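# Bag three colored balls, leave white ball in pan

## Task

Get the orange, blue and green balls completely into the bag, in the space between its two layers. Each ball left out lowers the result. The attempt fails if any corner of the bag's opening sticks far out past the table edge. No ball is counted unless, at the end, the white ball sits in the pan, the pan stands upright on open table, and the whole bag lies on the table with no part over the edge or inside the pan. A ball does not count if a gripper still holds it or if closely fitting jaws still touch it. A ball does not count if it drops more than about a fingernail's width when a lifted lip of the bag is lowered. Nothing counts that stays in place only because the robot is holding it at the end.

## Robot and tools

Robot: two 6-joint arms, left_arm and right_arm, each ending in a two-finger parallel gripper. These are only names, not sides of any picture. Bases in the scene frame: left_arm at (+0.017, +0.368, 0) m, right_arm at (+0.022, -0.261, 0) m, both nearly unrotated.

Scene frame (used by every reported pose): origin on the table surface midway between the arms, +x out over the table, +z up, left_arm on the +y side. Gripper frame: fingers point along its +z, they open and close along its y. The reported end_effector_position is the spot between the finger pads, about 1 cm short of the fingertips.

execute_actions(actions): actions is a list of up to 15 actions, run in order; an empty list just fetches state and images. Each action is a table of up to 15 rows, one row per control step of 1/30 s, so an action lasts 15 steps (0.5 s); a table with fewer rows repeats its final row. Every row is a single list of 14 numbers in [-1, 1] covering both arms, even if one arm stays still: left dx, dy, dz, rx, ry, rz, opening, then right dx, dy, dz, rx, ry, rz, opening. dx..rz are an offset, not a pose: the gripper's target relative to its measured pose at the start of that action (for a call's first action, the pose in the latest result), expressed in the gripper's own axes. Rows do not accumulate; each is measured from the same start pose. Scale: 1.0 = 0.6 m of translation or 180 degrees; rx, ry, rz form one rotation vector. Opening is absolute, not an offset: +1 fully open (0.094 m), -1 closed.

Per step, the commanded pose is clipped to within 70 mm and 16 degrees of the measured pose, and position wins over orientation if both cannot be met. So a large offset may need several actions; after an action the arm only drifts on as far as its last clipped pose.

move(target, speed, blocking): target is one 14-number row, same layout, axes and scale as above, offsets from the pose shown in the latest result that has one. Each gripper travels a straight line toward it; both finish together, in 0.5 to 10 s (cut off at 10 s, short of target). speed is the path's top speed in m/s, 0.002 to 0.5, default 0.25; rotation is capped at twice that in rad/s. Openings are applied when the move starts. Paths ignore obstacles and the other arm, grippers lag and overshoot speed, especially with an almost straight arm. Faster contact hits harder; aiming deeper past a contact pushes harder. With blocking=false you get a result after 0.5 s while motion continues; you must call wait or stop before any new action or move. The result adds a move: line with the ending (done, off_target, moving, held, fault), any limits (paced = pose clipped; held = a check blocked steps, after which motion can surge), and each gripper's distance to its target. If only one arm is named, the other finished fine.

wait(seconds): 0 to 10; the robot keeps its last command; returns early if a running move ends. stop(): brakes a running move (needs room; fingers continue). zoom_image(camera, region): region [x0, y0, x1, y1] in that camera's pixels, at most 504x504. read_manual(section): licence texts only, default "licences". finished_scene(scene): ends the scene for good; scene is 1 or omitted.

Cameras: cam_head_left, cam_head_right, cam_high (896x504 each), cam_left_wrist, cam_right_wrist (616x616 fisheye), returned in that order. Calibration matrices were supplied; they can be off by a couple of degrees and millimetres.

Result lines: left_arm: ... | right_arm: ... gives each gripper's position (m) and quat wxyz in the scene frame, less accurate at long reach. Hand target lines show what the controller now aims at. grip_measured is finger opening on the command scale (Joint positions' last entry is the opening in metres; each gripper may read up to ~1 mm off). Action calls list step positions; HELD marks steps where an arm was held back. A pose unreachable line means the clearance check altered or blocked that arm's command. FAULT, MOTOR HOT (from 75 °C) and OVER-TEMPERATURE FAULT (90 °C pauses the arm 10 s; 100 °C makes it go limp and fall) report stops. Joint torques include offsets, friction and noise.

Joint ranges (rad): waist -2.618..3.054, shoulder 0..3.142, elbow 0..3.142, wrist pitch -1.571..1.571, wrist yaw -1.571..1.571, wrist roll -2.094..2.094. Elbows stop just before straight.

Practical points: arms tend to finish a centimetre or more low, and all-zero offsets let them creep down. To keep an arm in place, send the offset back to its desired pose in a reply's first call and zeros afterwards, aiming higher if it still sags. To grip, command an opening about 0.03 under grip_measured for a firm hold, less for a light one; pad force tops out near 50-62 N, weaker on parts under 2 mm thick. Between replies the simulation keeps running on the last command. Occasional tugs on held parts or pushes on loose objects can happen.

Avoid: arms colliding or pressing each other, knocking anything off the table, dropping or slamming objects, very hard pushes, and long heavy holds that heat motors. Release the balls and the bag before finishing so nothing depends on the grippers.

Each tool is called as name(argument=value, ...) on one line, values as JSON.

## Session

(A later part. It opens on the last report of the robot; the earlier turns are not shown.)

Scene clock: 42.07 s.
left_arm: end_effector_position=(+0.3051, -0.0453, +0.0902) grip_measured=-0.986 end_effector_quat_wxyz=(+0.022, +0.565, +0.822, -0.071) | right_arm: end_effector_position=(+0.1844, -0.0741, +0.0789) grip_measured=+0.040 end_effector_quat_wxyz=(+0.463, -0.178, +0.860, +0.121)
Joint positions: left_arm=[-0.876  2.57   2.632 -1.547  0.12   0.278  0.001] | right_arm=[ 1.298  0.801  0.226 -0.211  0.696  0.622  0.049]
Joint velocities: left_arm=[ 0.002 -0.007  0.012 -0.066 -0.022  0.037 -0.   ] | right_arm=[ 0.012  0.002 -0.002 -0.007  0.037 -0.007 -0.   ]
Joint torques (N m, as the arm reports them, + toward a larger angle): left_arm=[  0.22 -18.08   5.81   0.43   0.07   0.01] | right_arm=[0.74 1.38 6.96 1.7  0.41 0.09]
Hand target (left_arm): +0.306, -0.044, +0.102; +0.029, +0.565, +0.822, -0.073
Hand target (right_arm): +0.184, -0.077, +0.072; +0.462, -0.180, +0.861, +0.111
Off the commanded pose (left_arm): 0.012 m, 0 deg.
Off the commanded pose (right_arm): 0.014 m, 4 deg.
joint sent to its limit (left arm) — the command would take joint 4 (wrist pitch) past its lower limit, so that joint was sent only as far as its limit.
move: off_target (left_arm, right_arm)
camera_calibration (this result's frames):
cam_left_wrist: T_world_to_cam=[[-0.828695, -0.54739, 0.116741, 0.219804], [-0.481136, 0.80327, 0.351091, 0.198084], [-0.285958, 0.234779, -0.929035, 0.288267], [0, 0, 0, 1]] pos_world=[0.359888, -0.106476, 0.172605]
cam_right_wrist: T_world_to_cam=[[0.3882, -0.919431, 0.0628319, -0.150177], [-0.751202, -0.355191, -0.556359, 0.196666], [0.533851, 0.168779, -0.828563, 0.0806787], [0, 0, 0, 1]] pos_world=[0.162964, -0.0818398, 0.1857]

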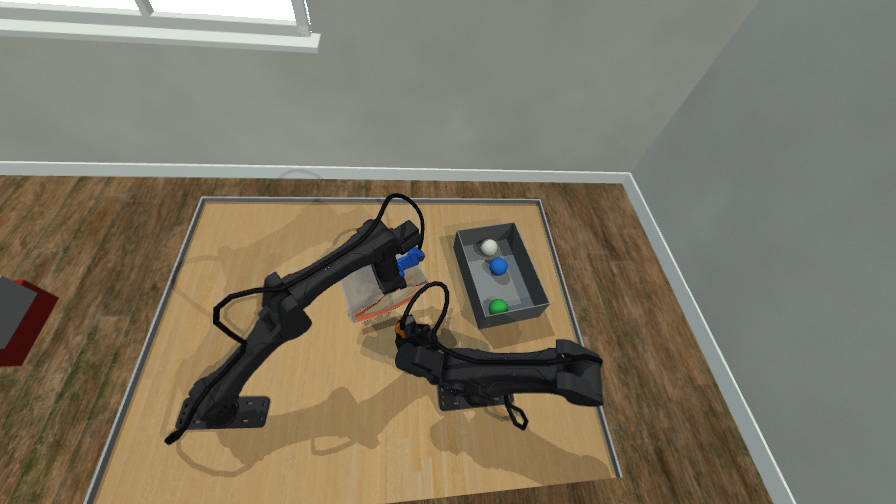

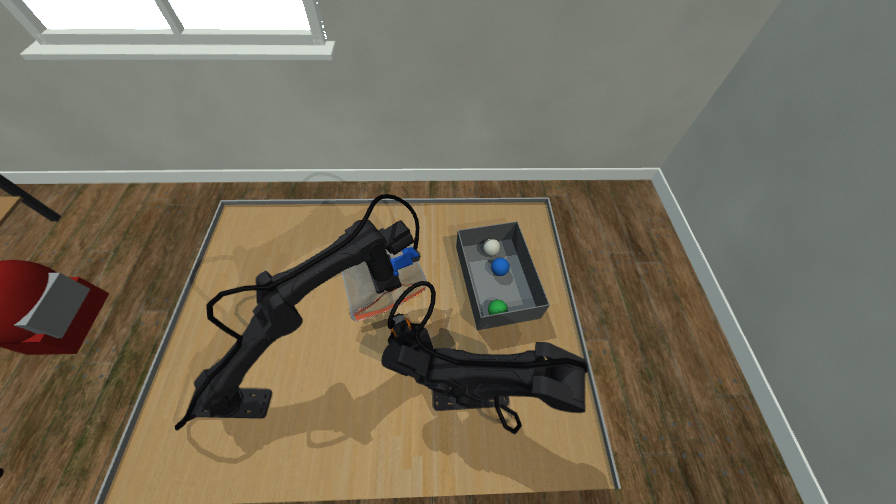

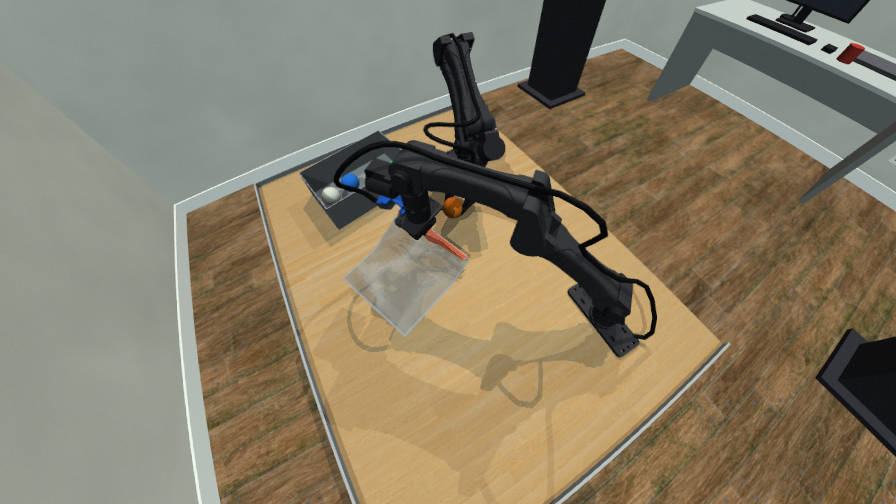

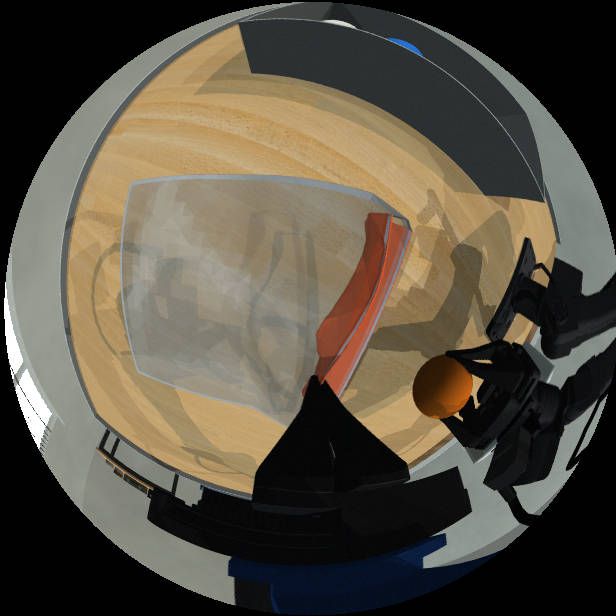

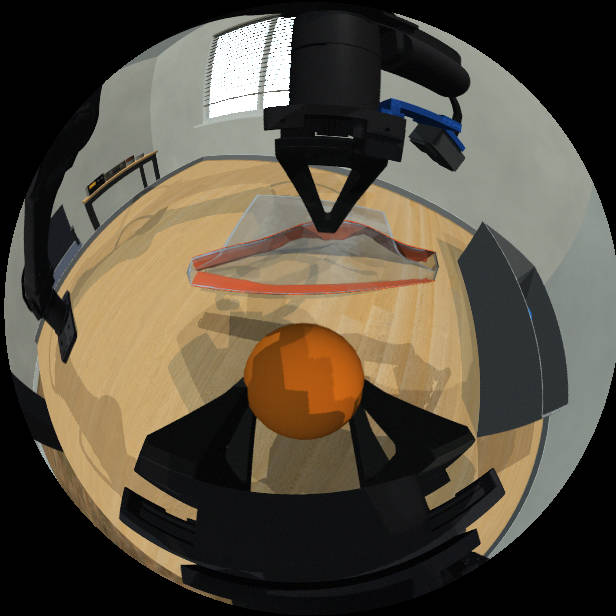

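move(target=[0,0,-0.02,0,0,0,-1, -0.10,-0.023,0.174,0,0,0,0.03], speed=0.06)

Scene clock: 45.10 s.
left_arm: end_effector_position=(+0.3321, -0.0269, +0.0894) grip_measured=-0.986 end_effector_quat_wxyz=(+0.035, +0.545, +0.837, -0.041) | right_arm: end_effector_position=(+0.2881, -0.0399, +0.0632) grip_measured=+0.040 end_effector_quat_wxyz=(+0.454, -0.188, +0.864, +0.112)
Joint positions: left_arm=[-0.833  2.57   2.632 -1.541  0.058  0.273  0.001] | right_arm=[0.826 1.36  0.373 0.35  0.327 0.262 0.049]
Joint velocities: left_arm=[-0.002  0.007 -0.007 -0.007  0.007  0.007 -0.001] | right_arm=[-0.007  0.007  0.002 -0.007  0.007  0.022 -0.   ]
Joint torques (N m, as the arm reports them, + toward a larger angle): left_arm=[ -3.47 -18.18   5.7    0.37   0.76   0.08] | right_arm=[-1.51 -1.89 10.22  2.07  0.08 -0.05]
Hand target (left_arm): +0.306, -0.043, +0.102; +0.029, +0.565, +0.822, -0.072
Hand target (right_arm): +0.300, -0.035, +0.072; +0.465, -0.180, +0.859, +0.116
Off the commanded pose (left_arm): 0.034 m, 5 deg.
Off the commanded pose (right_arm): 0.015 m, 2 deg.
joint sent to its limit (left arm) — the command would take joint 4 (wrist pitch) past its lower limit, so that joint was sent only as far as its limit.
move: off_target (left_arm, right_arm)
camera_calibration (this result's frames):
cam_left_wrist: T_world_to_cam=[[-0.802825, -0.593651, 0.0552303, 0.248015], [-0.541056, 0.764333, 0.35079, 0.215433], [-0.250461, 0.25174, -0.934824, 0.280058], [0, 0, 0, 1]] pos_world=[0.385818, -0.0879296, 0.172535]
cam_right_wrist: T_world_to_cam=[[0.397489, -0.913869, 0.0827413, -0.161739], [-0.755269, -0.377044, -0.536103, 0.276979], [0.521125, 0.150603, -0.840087, 0.0102277], [0, 0, 0, 1]] pos_world=[0.268153, -0.0449157, 0.170464]

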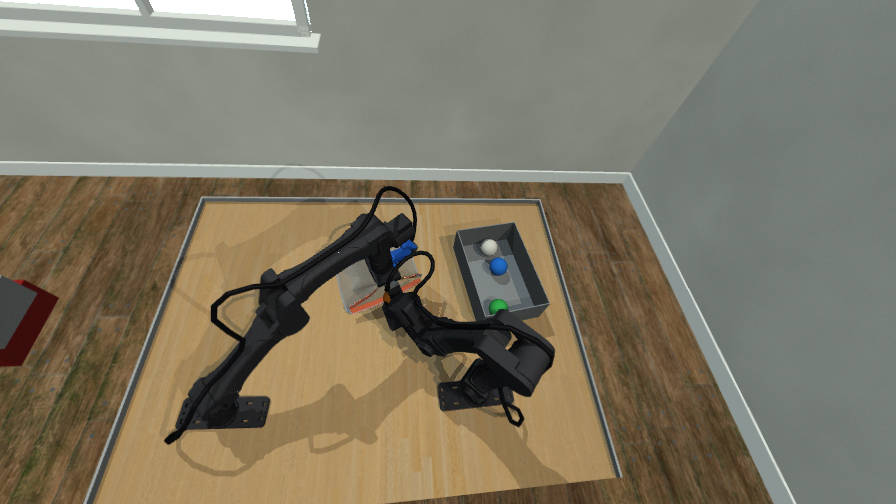

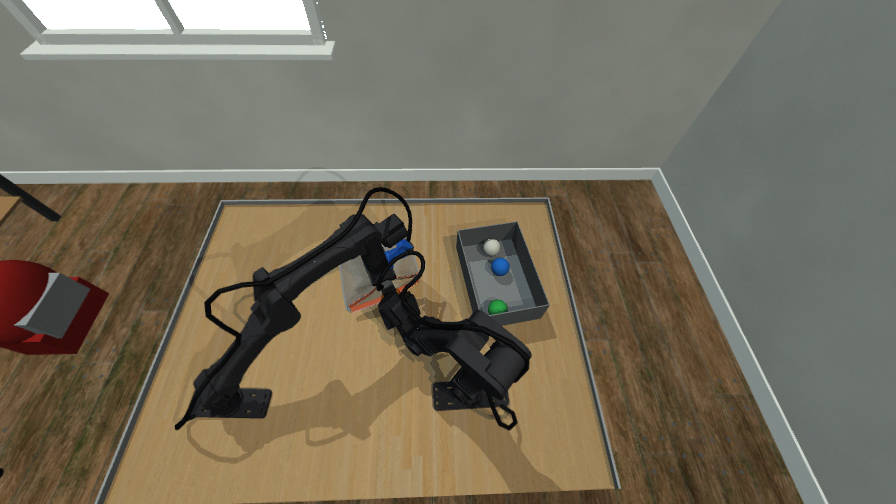

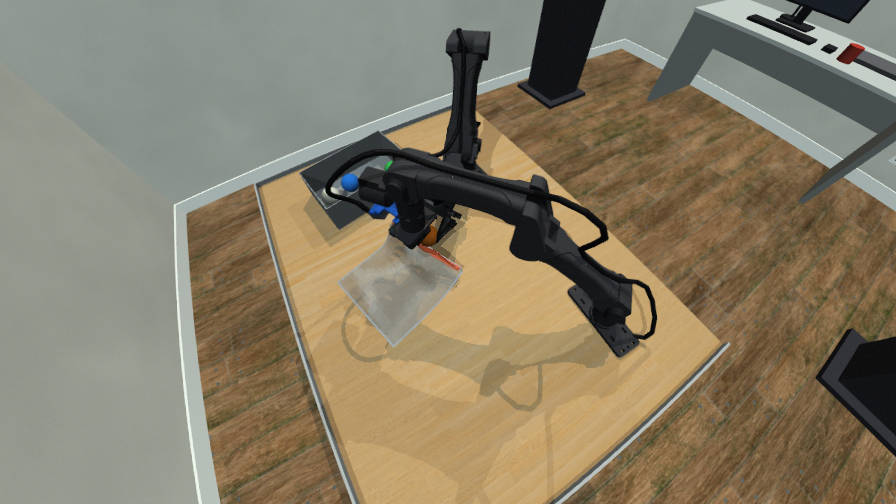

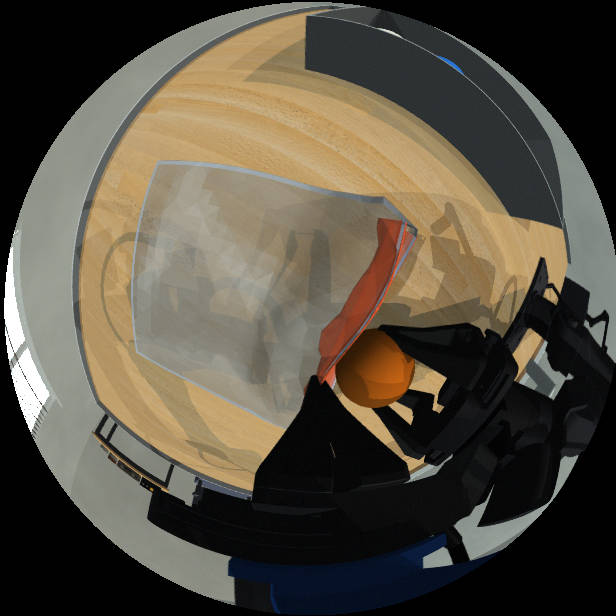

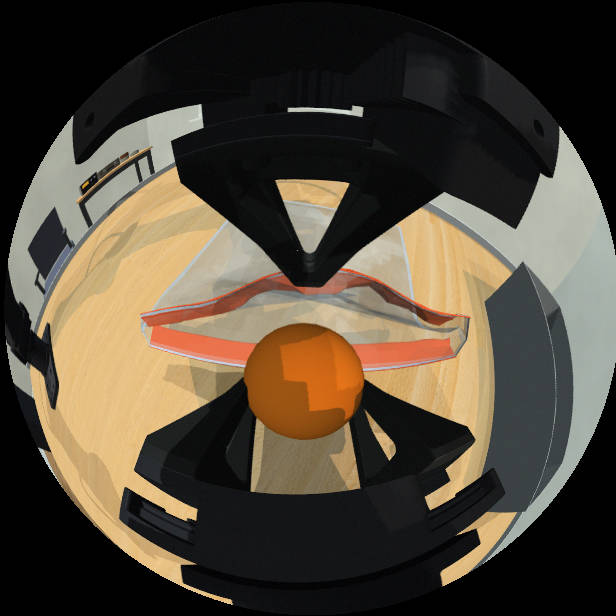

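move(target=[0,0,0,0,0,0,-1, 0.07,0,-0.085,0,-0.128,0,0.03], speed=0.08)

Scene clock: 49.70 s.
left_arm: end_effector_position=(+0.3334, -0.0259, +0.0894) grip_measured=-0.986 end_effector_quat_wxyz=(+0.036, +0.544, +0.837, -0.040) | right_arm: end_effector_position=(+0.2317, -0.0599, +0.0664) grip_measured=+0.040 end_effector_quat_wxyz=(+0.591, -0.128, +0.787, +0.119)
Joint positions: left_arm=[-0.831  2.57   2.632 -1.541  0.054  0.273  0.001] | right_arm=[1.195 1.513 0.026 1.075 0.822 0.347 0.049]
Joint velocities: left_arm=[ 0.007 -0.002  0.002  0.037  0.007 -0.081  0.001] | right_arm=[ 0.002 -0.007  0.002 -0.037  0.051 -0.11   0.001]
Joint torques (N m, as the arm reports them, + toward a larger angle): left_arm=[ -0.17 -16.16   5.36   0.57   0.07   0.  ] | right_arm=[ 0.85 -1.16  2.87  1.77  0.28  0.13]
Hand target (left_arm): +0.332, -0.027, +0.089; +0.035, +0.545, +0.837, -0.041
Hand target (right_arm): +0.229, -0.066, +0.056; +0.584, -0.134, +0.794, +0.104
Off the commanded pose (left_arm): 0.002 m, 0 deg.
Off the commanded pose (right_arm): 0.013 m, 7 deg.
joint sent to its limit (right arm) — the command would take joint 3 (elbow) past its lower limit, so that joint was sent only as far as its limit.
move: off_target (right_arm)
camera_calibration (this result's frames):
cam_left_wrist: T_world_to_cam=[[-0.80165, -0.595577, 0.0514219, 0.24956], [-0.543891, 0.762359, 0.350701, 0.216334], [-0.248071, 0.253171, -0.935075, 0.279386], [0, 0, 0, 1]] pos_world=[0.38703, -0.0870247, 0.172545]
cam_right_wrist: T_world_to_cam=[[0.28282, -0.957573, 0.0553709, -0.132122], [-0.591325, -0.219519, -0.775981, 0.216009], [0.755213, 0.186721, -0.628322, -0.0208157], [0, 0, 0, 1]] pos_world=[0.180819, -0.0752121, 0.161855]

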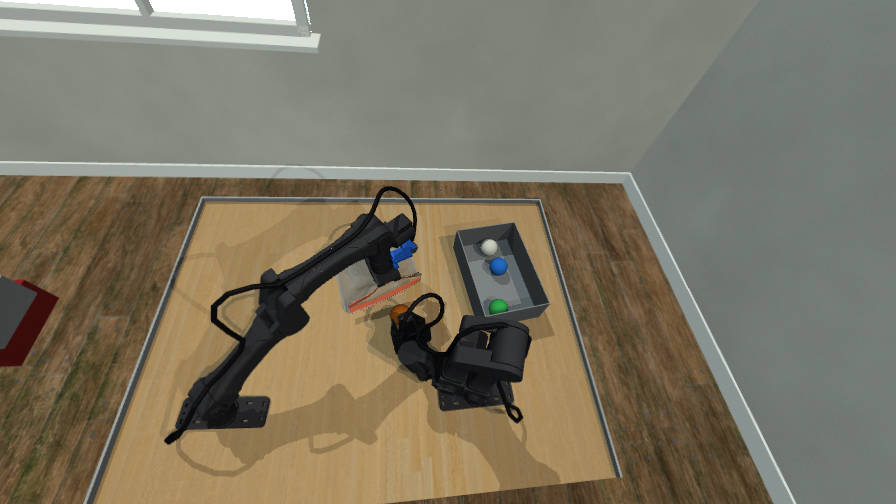

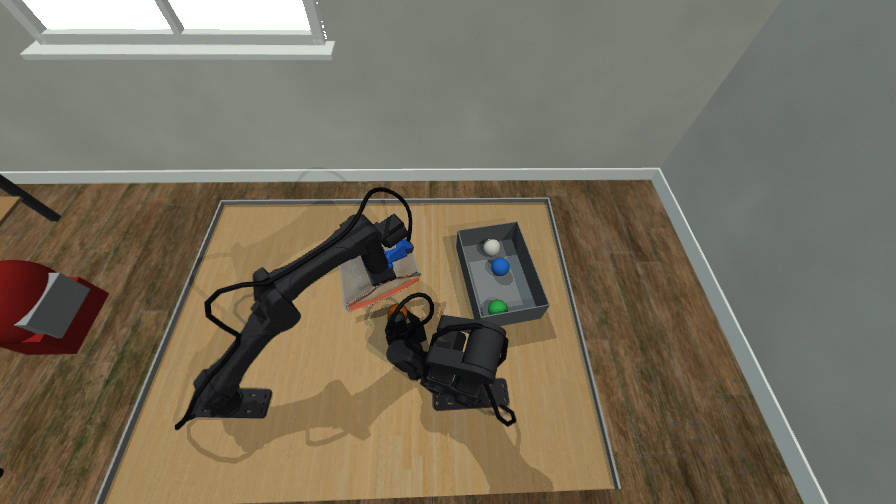

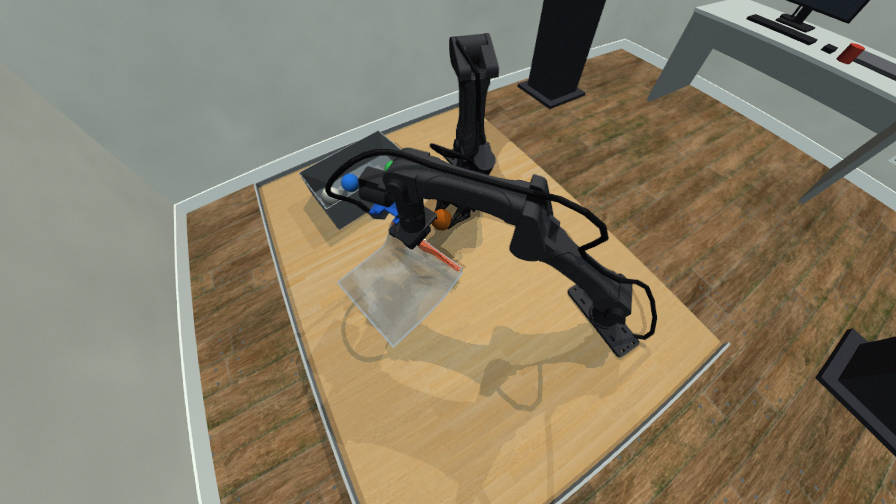

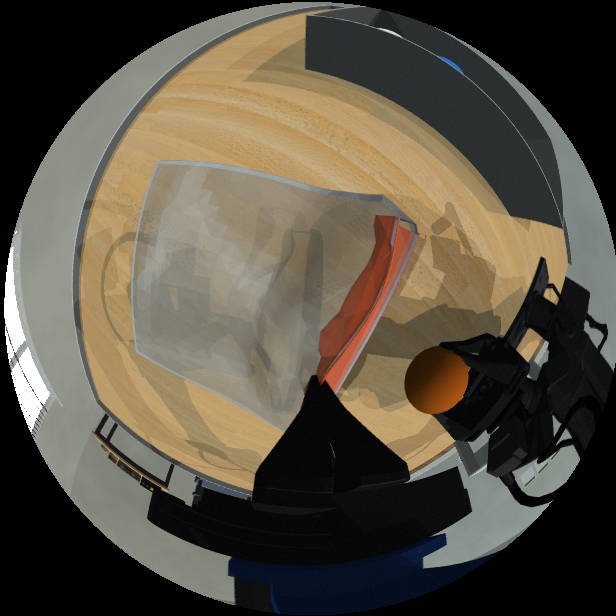

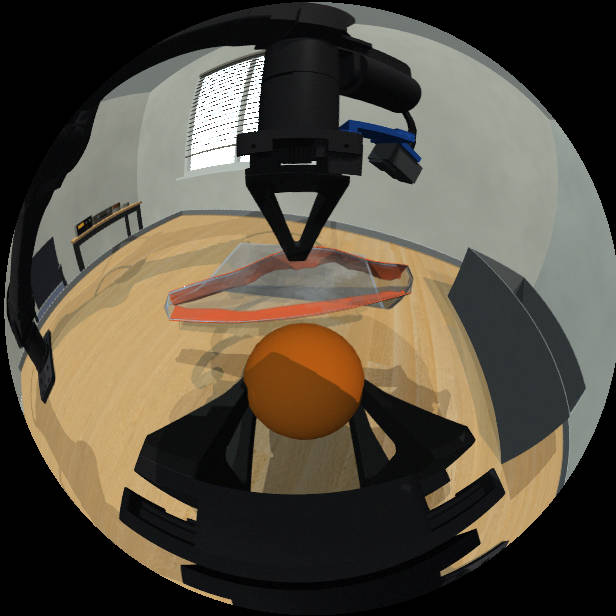

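move(target=[0,0,0,0,0,0,-1, -0.05,0,0.16,0,-0.03,0,0.03], speed=0.05)

Scene clock: 52.53 s.
left_arm: end_effector_position=(+0.3443, -0.0185, +0.0892) grip_measured=-0.986 end_effector_quat_wxyz=(+0.045, +0.539, +0.841, -0.020) | right_arm: end_effector_position=(+0.3200, -0.0276, +0.0680) grip_measured=+0.040 end_effector_quat_wxyz=(+0.624, -0.125, +0.761, +0.126)
Joint positions: left_arm=[-0.82   2.57   2.632 -1.536  0.012  0.273  0.001] | right_arm=[0.87  1.924 0.266 1.438 0.528 0.148 0.049]
Joint velocities: left_arm=[ 0.002 -0.022 -0.002  0.022  0.037 -0.037 -0.   ] | right_arm=[-0.007 -0.002 -0.007 -0.081 -0.022 -0.066  0.001]
Joint torques (N m, as the arm reports them, + toward a larger angle): left_arm=[ -0.95 -16.33   5.45   0.56   0.48   0.01] | right_arm=[-1.01 -4.32  5.55  2.11  0.02 -0.08]
Hand target (left_arm): +0.334, -0.026, +0.090; +0.036, +0.544, +0.837, -0.039
Hand target (right_arm): +0.327, -0.025, +0.069; +0.629, -0.124, +0.758, +0.123
Off the commanded pose (left_arm): 0.013 m, 3 deg.
Off the commanded pose (right_arm): 0.007 m, 1 deg.
move: off_target (left_arm)
camera_calibration (this result's frames):
cam_left_wrist: T_world_to_cam=[[-0.793667, -0.608279, 0.00946734, 0.263439], [-0.567529, 0.745924, 0.348579, 0.224648], [-0.219095, 0.271283, -0.937231, 0.270627], [0, 0, 0, 1]] pos_world=[0.395871, -0.0807422, 0.172838]
cam_right_wrist: T_world_to_cam=[[0.280852, -0.95841, 0.0507195, -0.125278], [-0.525921, -0.197891, -0.827192, 0.259613], [0.802826, 0.205644, -0.559626, -0.111916], [0, 0, 0, 1]] pos_world=[0.26157, -0.0456779, 0.158473]

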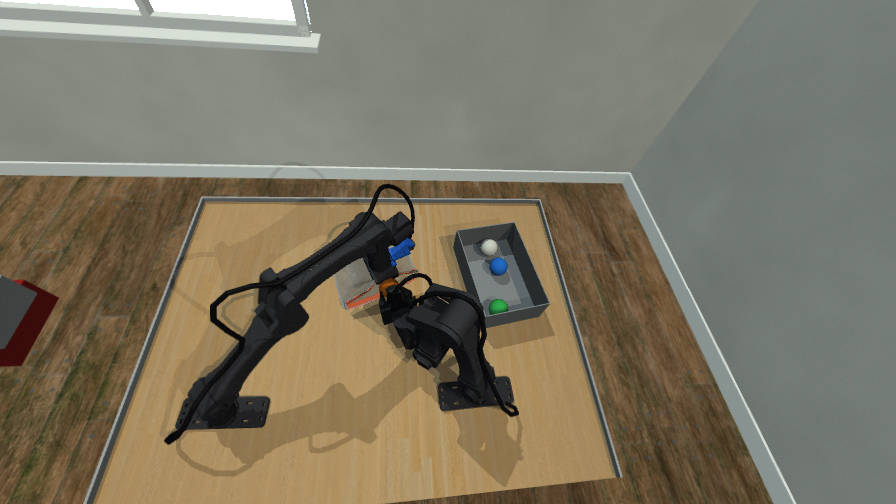

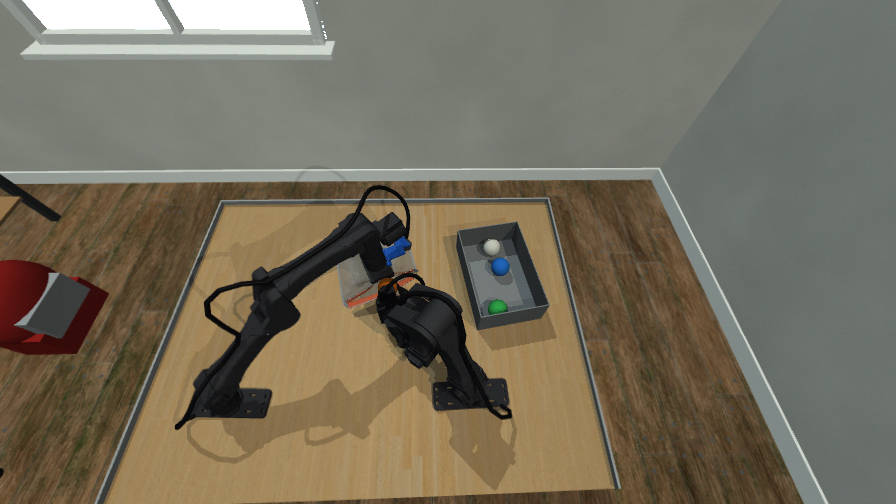

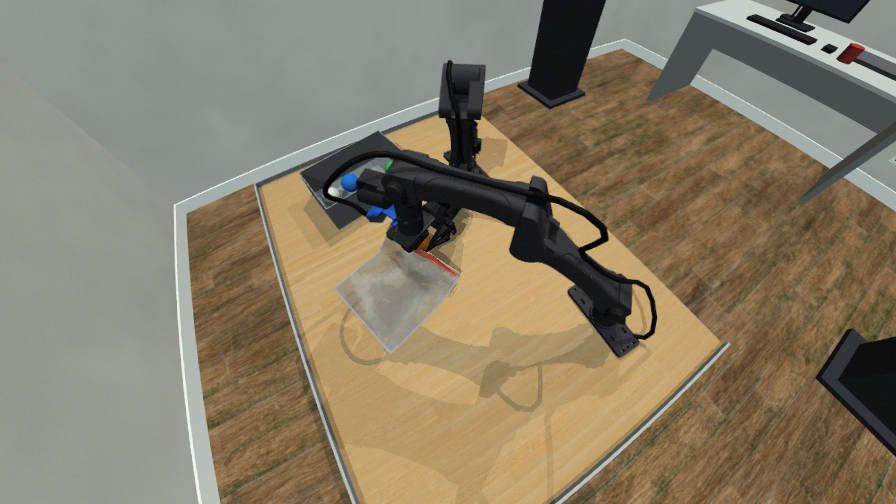

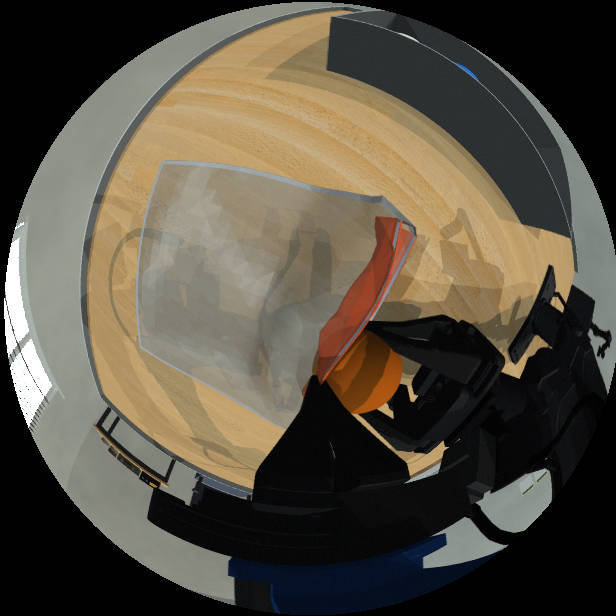

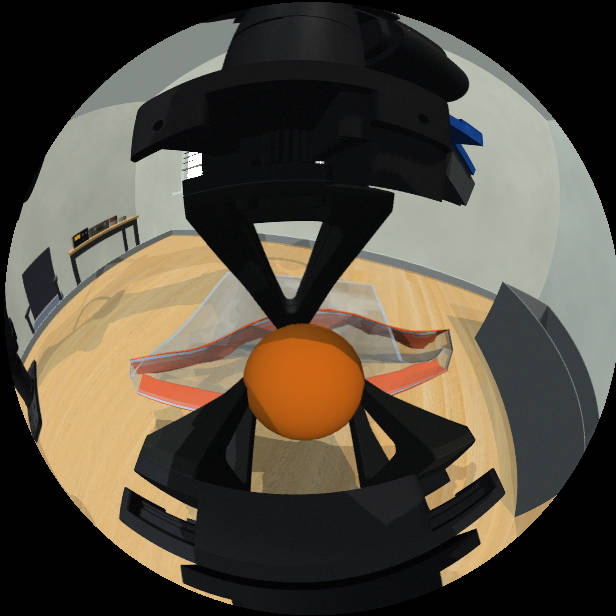

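move(target=[0,0.01,-0.03,0,0,0,-1, 0.045,0,-0.01,0,0,0,0.03], speed=0.04)

move(target=[0,0,-0.015,0,0,0,-1, -0.035,0,0.09,0,0,0,0.03], speed=0.04)

Scene clock: 53.70 s.
left_arm: end_effector_position=(+0.3439, -0.0157, +0.0890) grip_measured=-0.986 end_effector_quat_wxyz=(+0.041, +0.541, +0.840, -0.015) | right_arm: end_effector_position=(+0.3158, -0.0257, +0.0540) grip_measured=+0.040 end_effector_quat_wxyz=(+0.626, -0.122, +0.760, +0.128)
Joint positions: left_arm=[-0.82   2.57   2.632 -1.545  0.005  0.279  0.001] | right_arm=[0.892 2.041 0.266 1.557 0.551 0.159 0.049]
Joint velocities: left_arm=[-0.017 -0.012  0.017  0.037 -0.022  0.007 -0.001] | right_arm=[-0.012 -0.012  0.002  0.066  0.051 -0.007 -0.001]
Joint torques (N m, as the arm reports them, + toward a larger angle): left_arm=[  0.97 -18.03   7.29   0.4    0.1    0.09] | right_arm=[ 0.83 -4.54  0.16  2.07  0.15  0.12]
Hand target (left_arm): +0.348, -0.014, +0.107; +0.058, +0.539, +0.840, -0.024
Hand target (right_arm): +0.310, -0.031, +0.043; +0.615, -0.125, +0.769, +0.121
Off the commanded pose (left_arm): 0.019 m, 1 deg.
Off the commanded pose (right_arm): 0.014 m, 1 deg.
joint sent to its limit (left arm) — the command would take joint 4 (wrist pitch) past its lower limit, so that joint was sent only as far as its limit.
joint sent to its limit (right arm) — the command would take joint 4 (wrist pitch) past its upper limit, so that joint was sent only as far as its limit.
move: off_target (left_arm, right_arm)
camera_calibration (this result's frames):
cam_left_wrist: T_world_to_cam=[[-0.796693, -0.604381, 0.00182595, 0.266654], [-0.563836, 0.744327, 0.357864, 0.220318], [-0.217645, 0.284078, -0.933772, 0.26897], [0, 0, 0, 1]] pos_world=[0.395204, -0.0792368, 0.171826]
cam_right_wrist: T_world_to_cam=[[0.278284, -0.959548, 0.042718, -0.120323], [-0.524884, -0.18917, -0.829887, 0.246264], [0.804397, 0.208522, -0.556294, -0.117413], [0, 0, 0, 1]] pos_world=[0.257191, -0.0443865, 0.144195]

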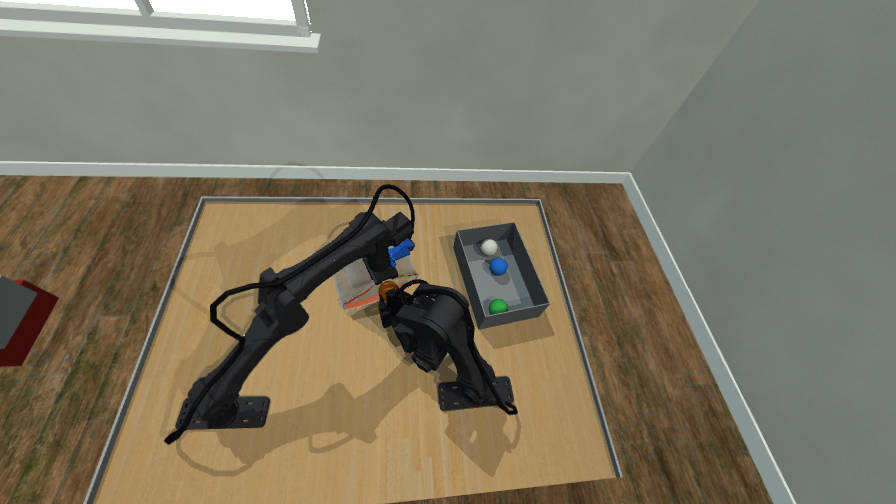

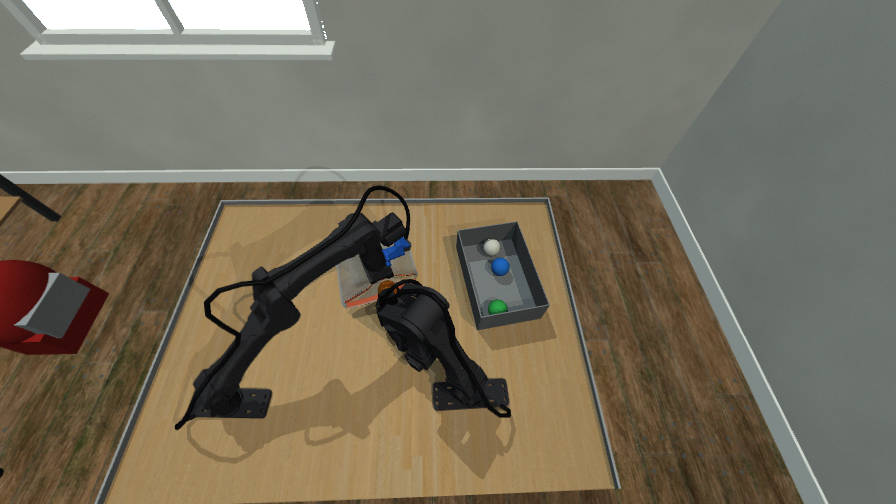

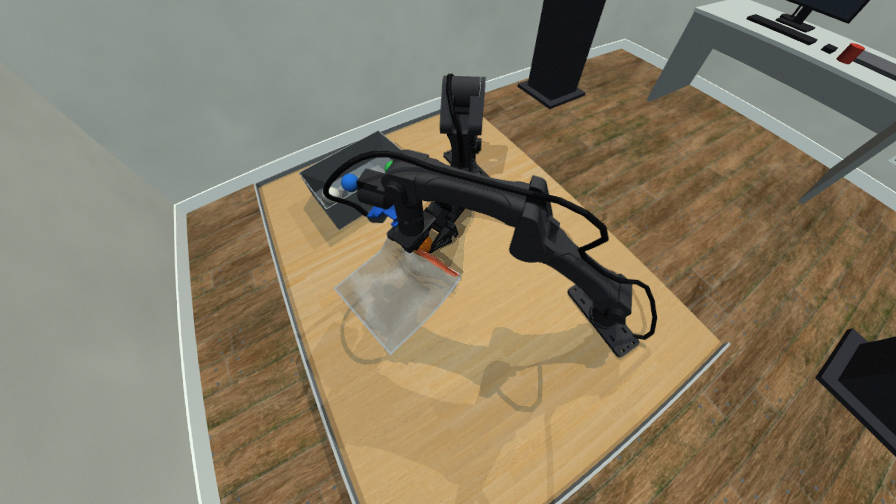

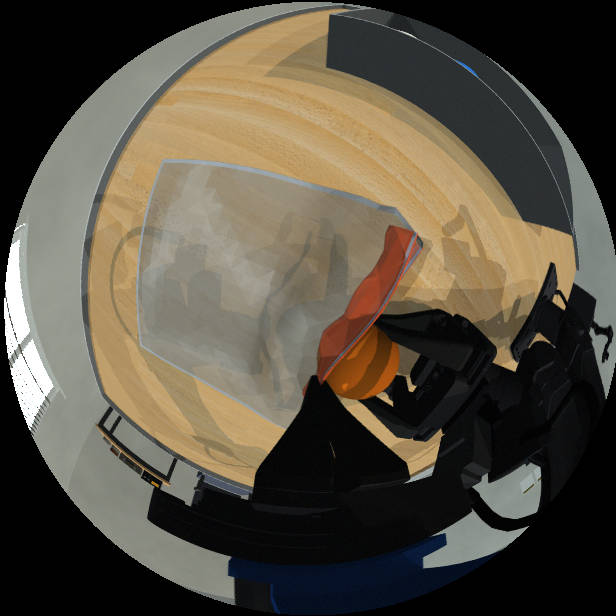

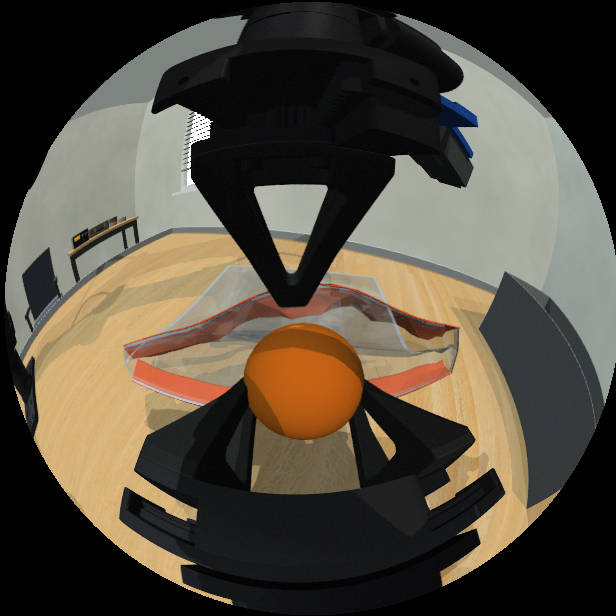

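Scene clock: 55.43 s.
left_arm: end_effector_position=(+0.3515, -0.0091, +0.0890) grip_measured=-0.986 end_effector_quat_wxyz=(+0.044, +0.535, +0.844, -0.007) | right_arm: end_effector_position=(+0.3585, -0.0112, +0.0466) grip_measured=+0.040 end_effector_quat_wxyz=(+0.607, -0.131, +0.775, +0.119)
Joint positions: left_arm=[-0.806  2.57   2.632 -1.545 -0.012  0.279  0.001] | right_arm=[0.79  2.041 0.429 1.348 0.445 0.141 0.049]
Joint velocities: left_arm=[-0.012 -0.017 -0.002  0.007 -0.022  0.022  0.   ] | right_arm=[-0.007 -0.007  0.017  0.022 -0.037 -0.037  0.001]
Joint torques (N m, as the arm reports them, + toward a larger angle): left_arm=[ -1.33 -17.3    6.24   0.39   0.19   0.03] | right_arm=[-0.98 -9.05  6.61  2.14  0.02 -0.1 ]
Hand target (left_arm): +0.343, -0.015, +0.098; +0.047, +0.541, +0.839, -0.016
Hand target (right_arm): +0.369, -0.007, +0.065; +0.627, -0.122, +0.759, +0.127
Off the commanded pose (left_arm): 0.013 m, 1 deg.
Off the commanded pose (right_arm): 0.022 m, 3 deg.
joint sent to its limit (left arm) — the command would take joint 4 (wrist pitch) past its lower limit, so that joint was sent only as far as its limit.
move: off_target (left_arm, right_arm)
camera_calibration (this result's frames):
cam_left_wrist: T_world_to_cam=[[-0.786885, -0.616931, -0.0144553, 0.274563], [-0.580015, 0.731396, 0.358668, 0.22519], [-0.210701, 0.290615, -0.933353, 0.266342], [0, 0, 0, 1]] pos_world=[0.402782, -0.0727194, 0.171791]
cam_right_wrist: T_world_to_cam=[[0.28456, -0.956492, 0.0644037, -0.121225], [-0.558714, -0.220061, -0.799632, 0.275654], [0.779015, 0.19156, -0.597026, -0.14806], [0, 0, 0, 1]] pos_world=[0.303848, -0.0269278, 0.139833]

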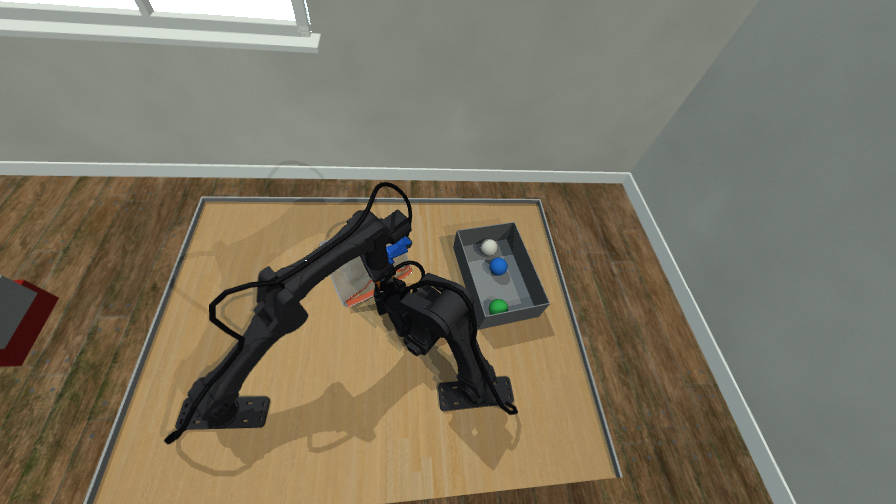

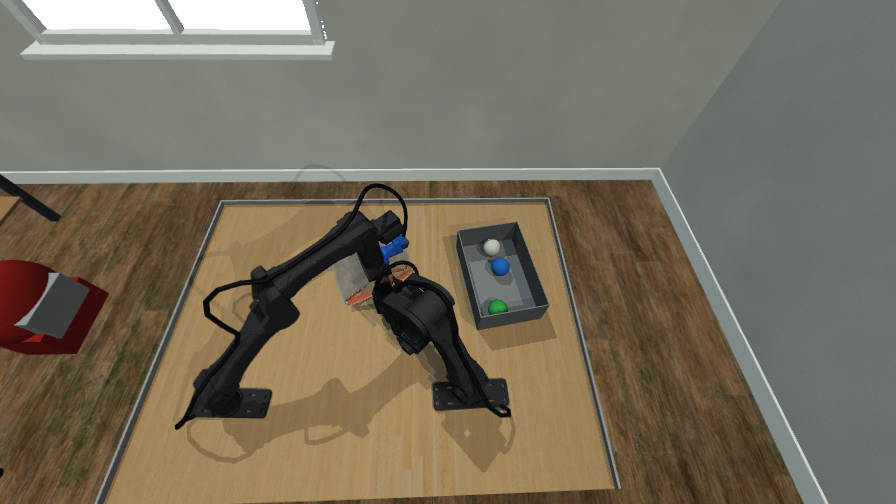

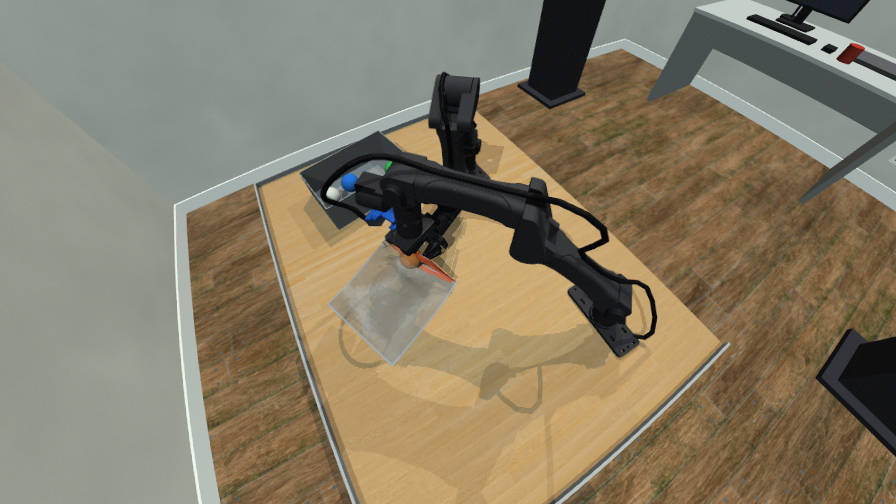

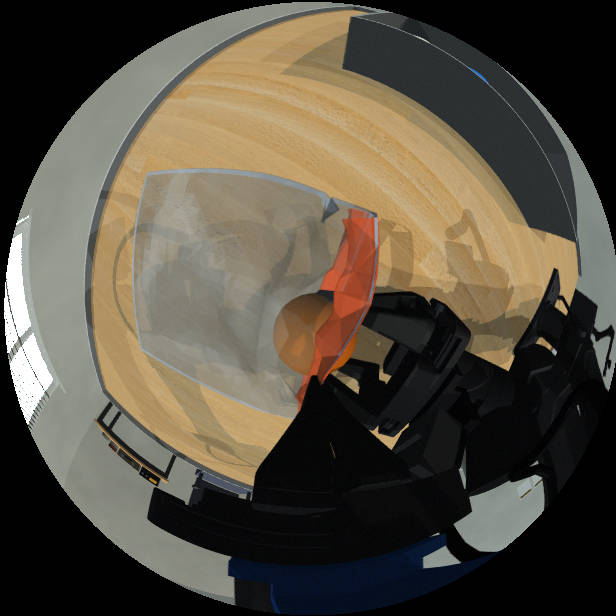

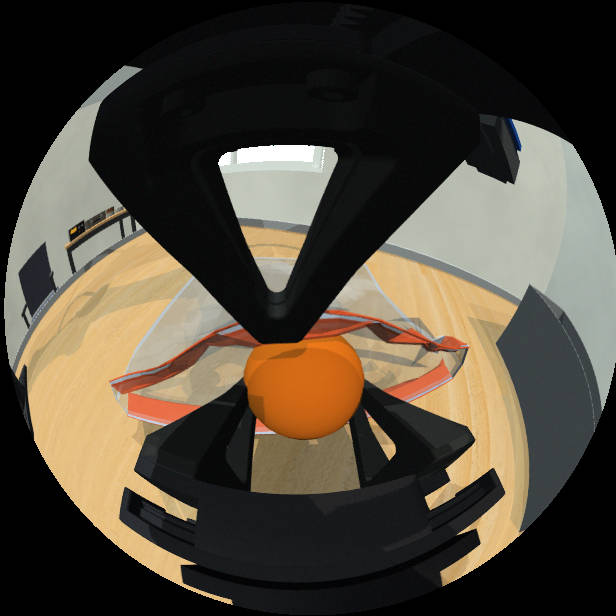

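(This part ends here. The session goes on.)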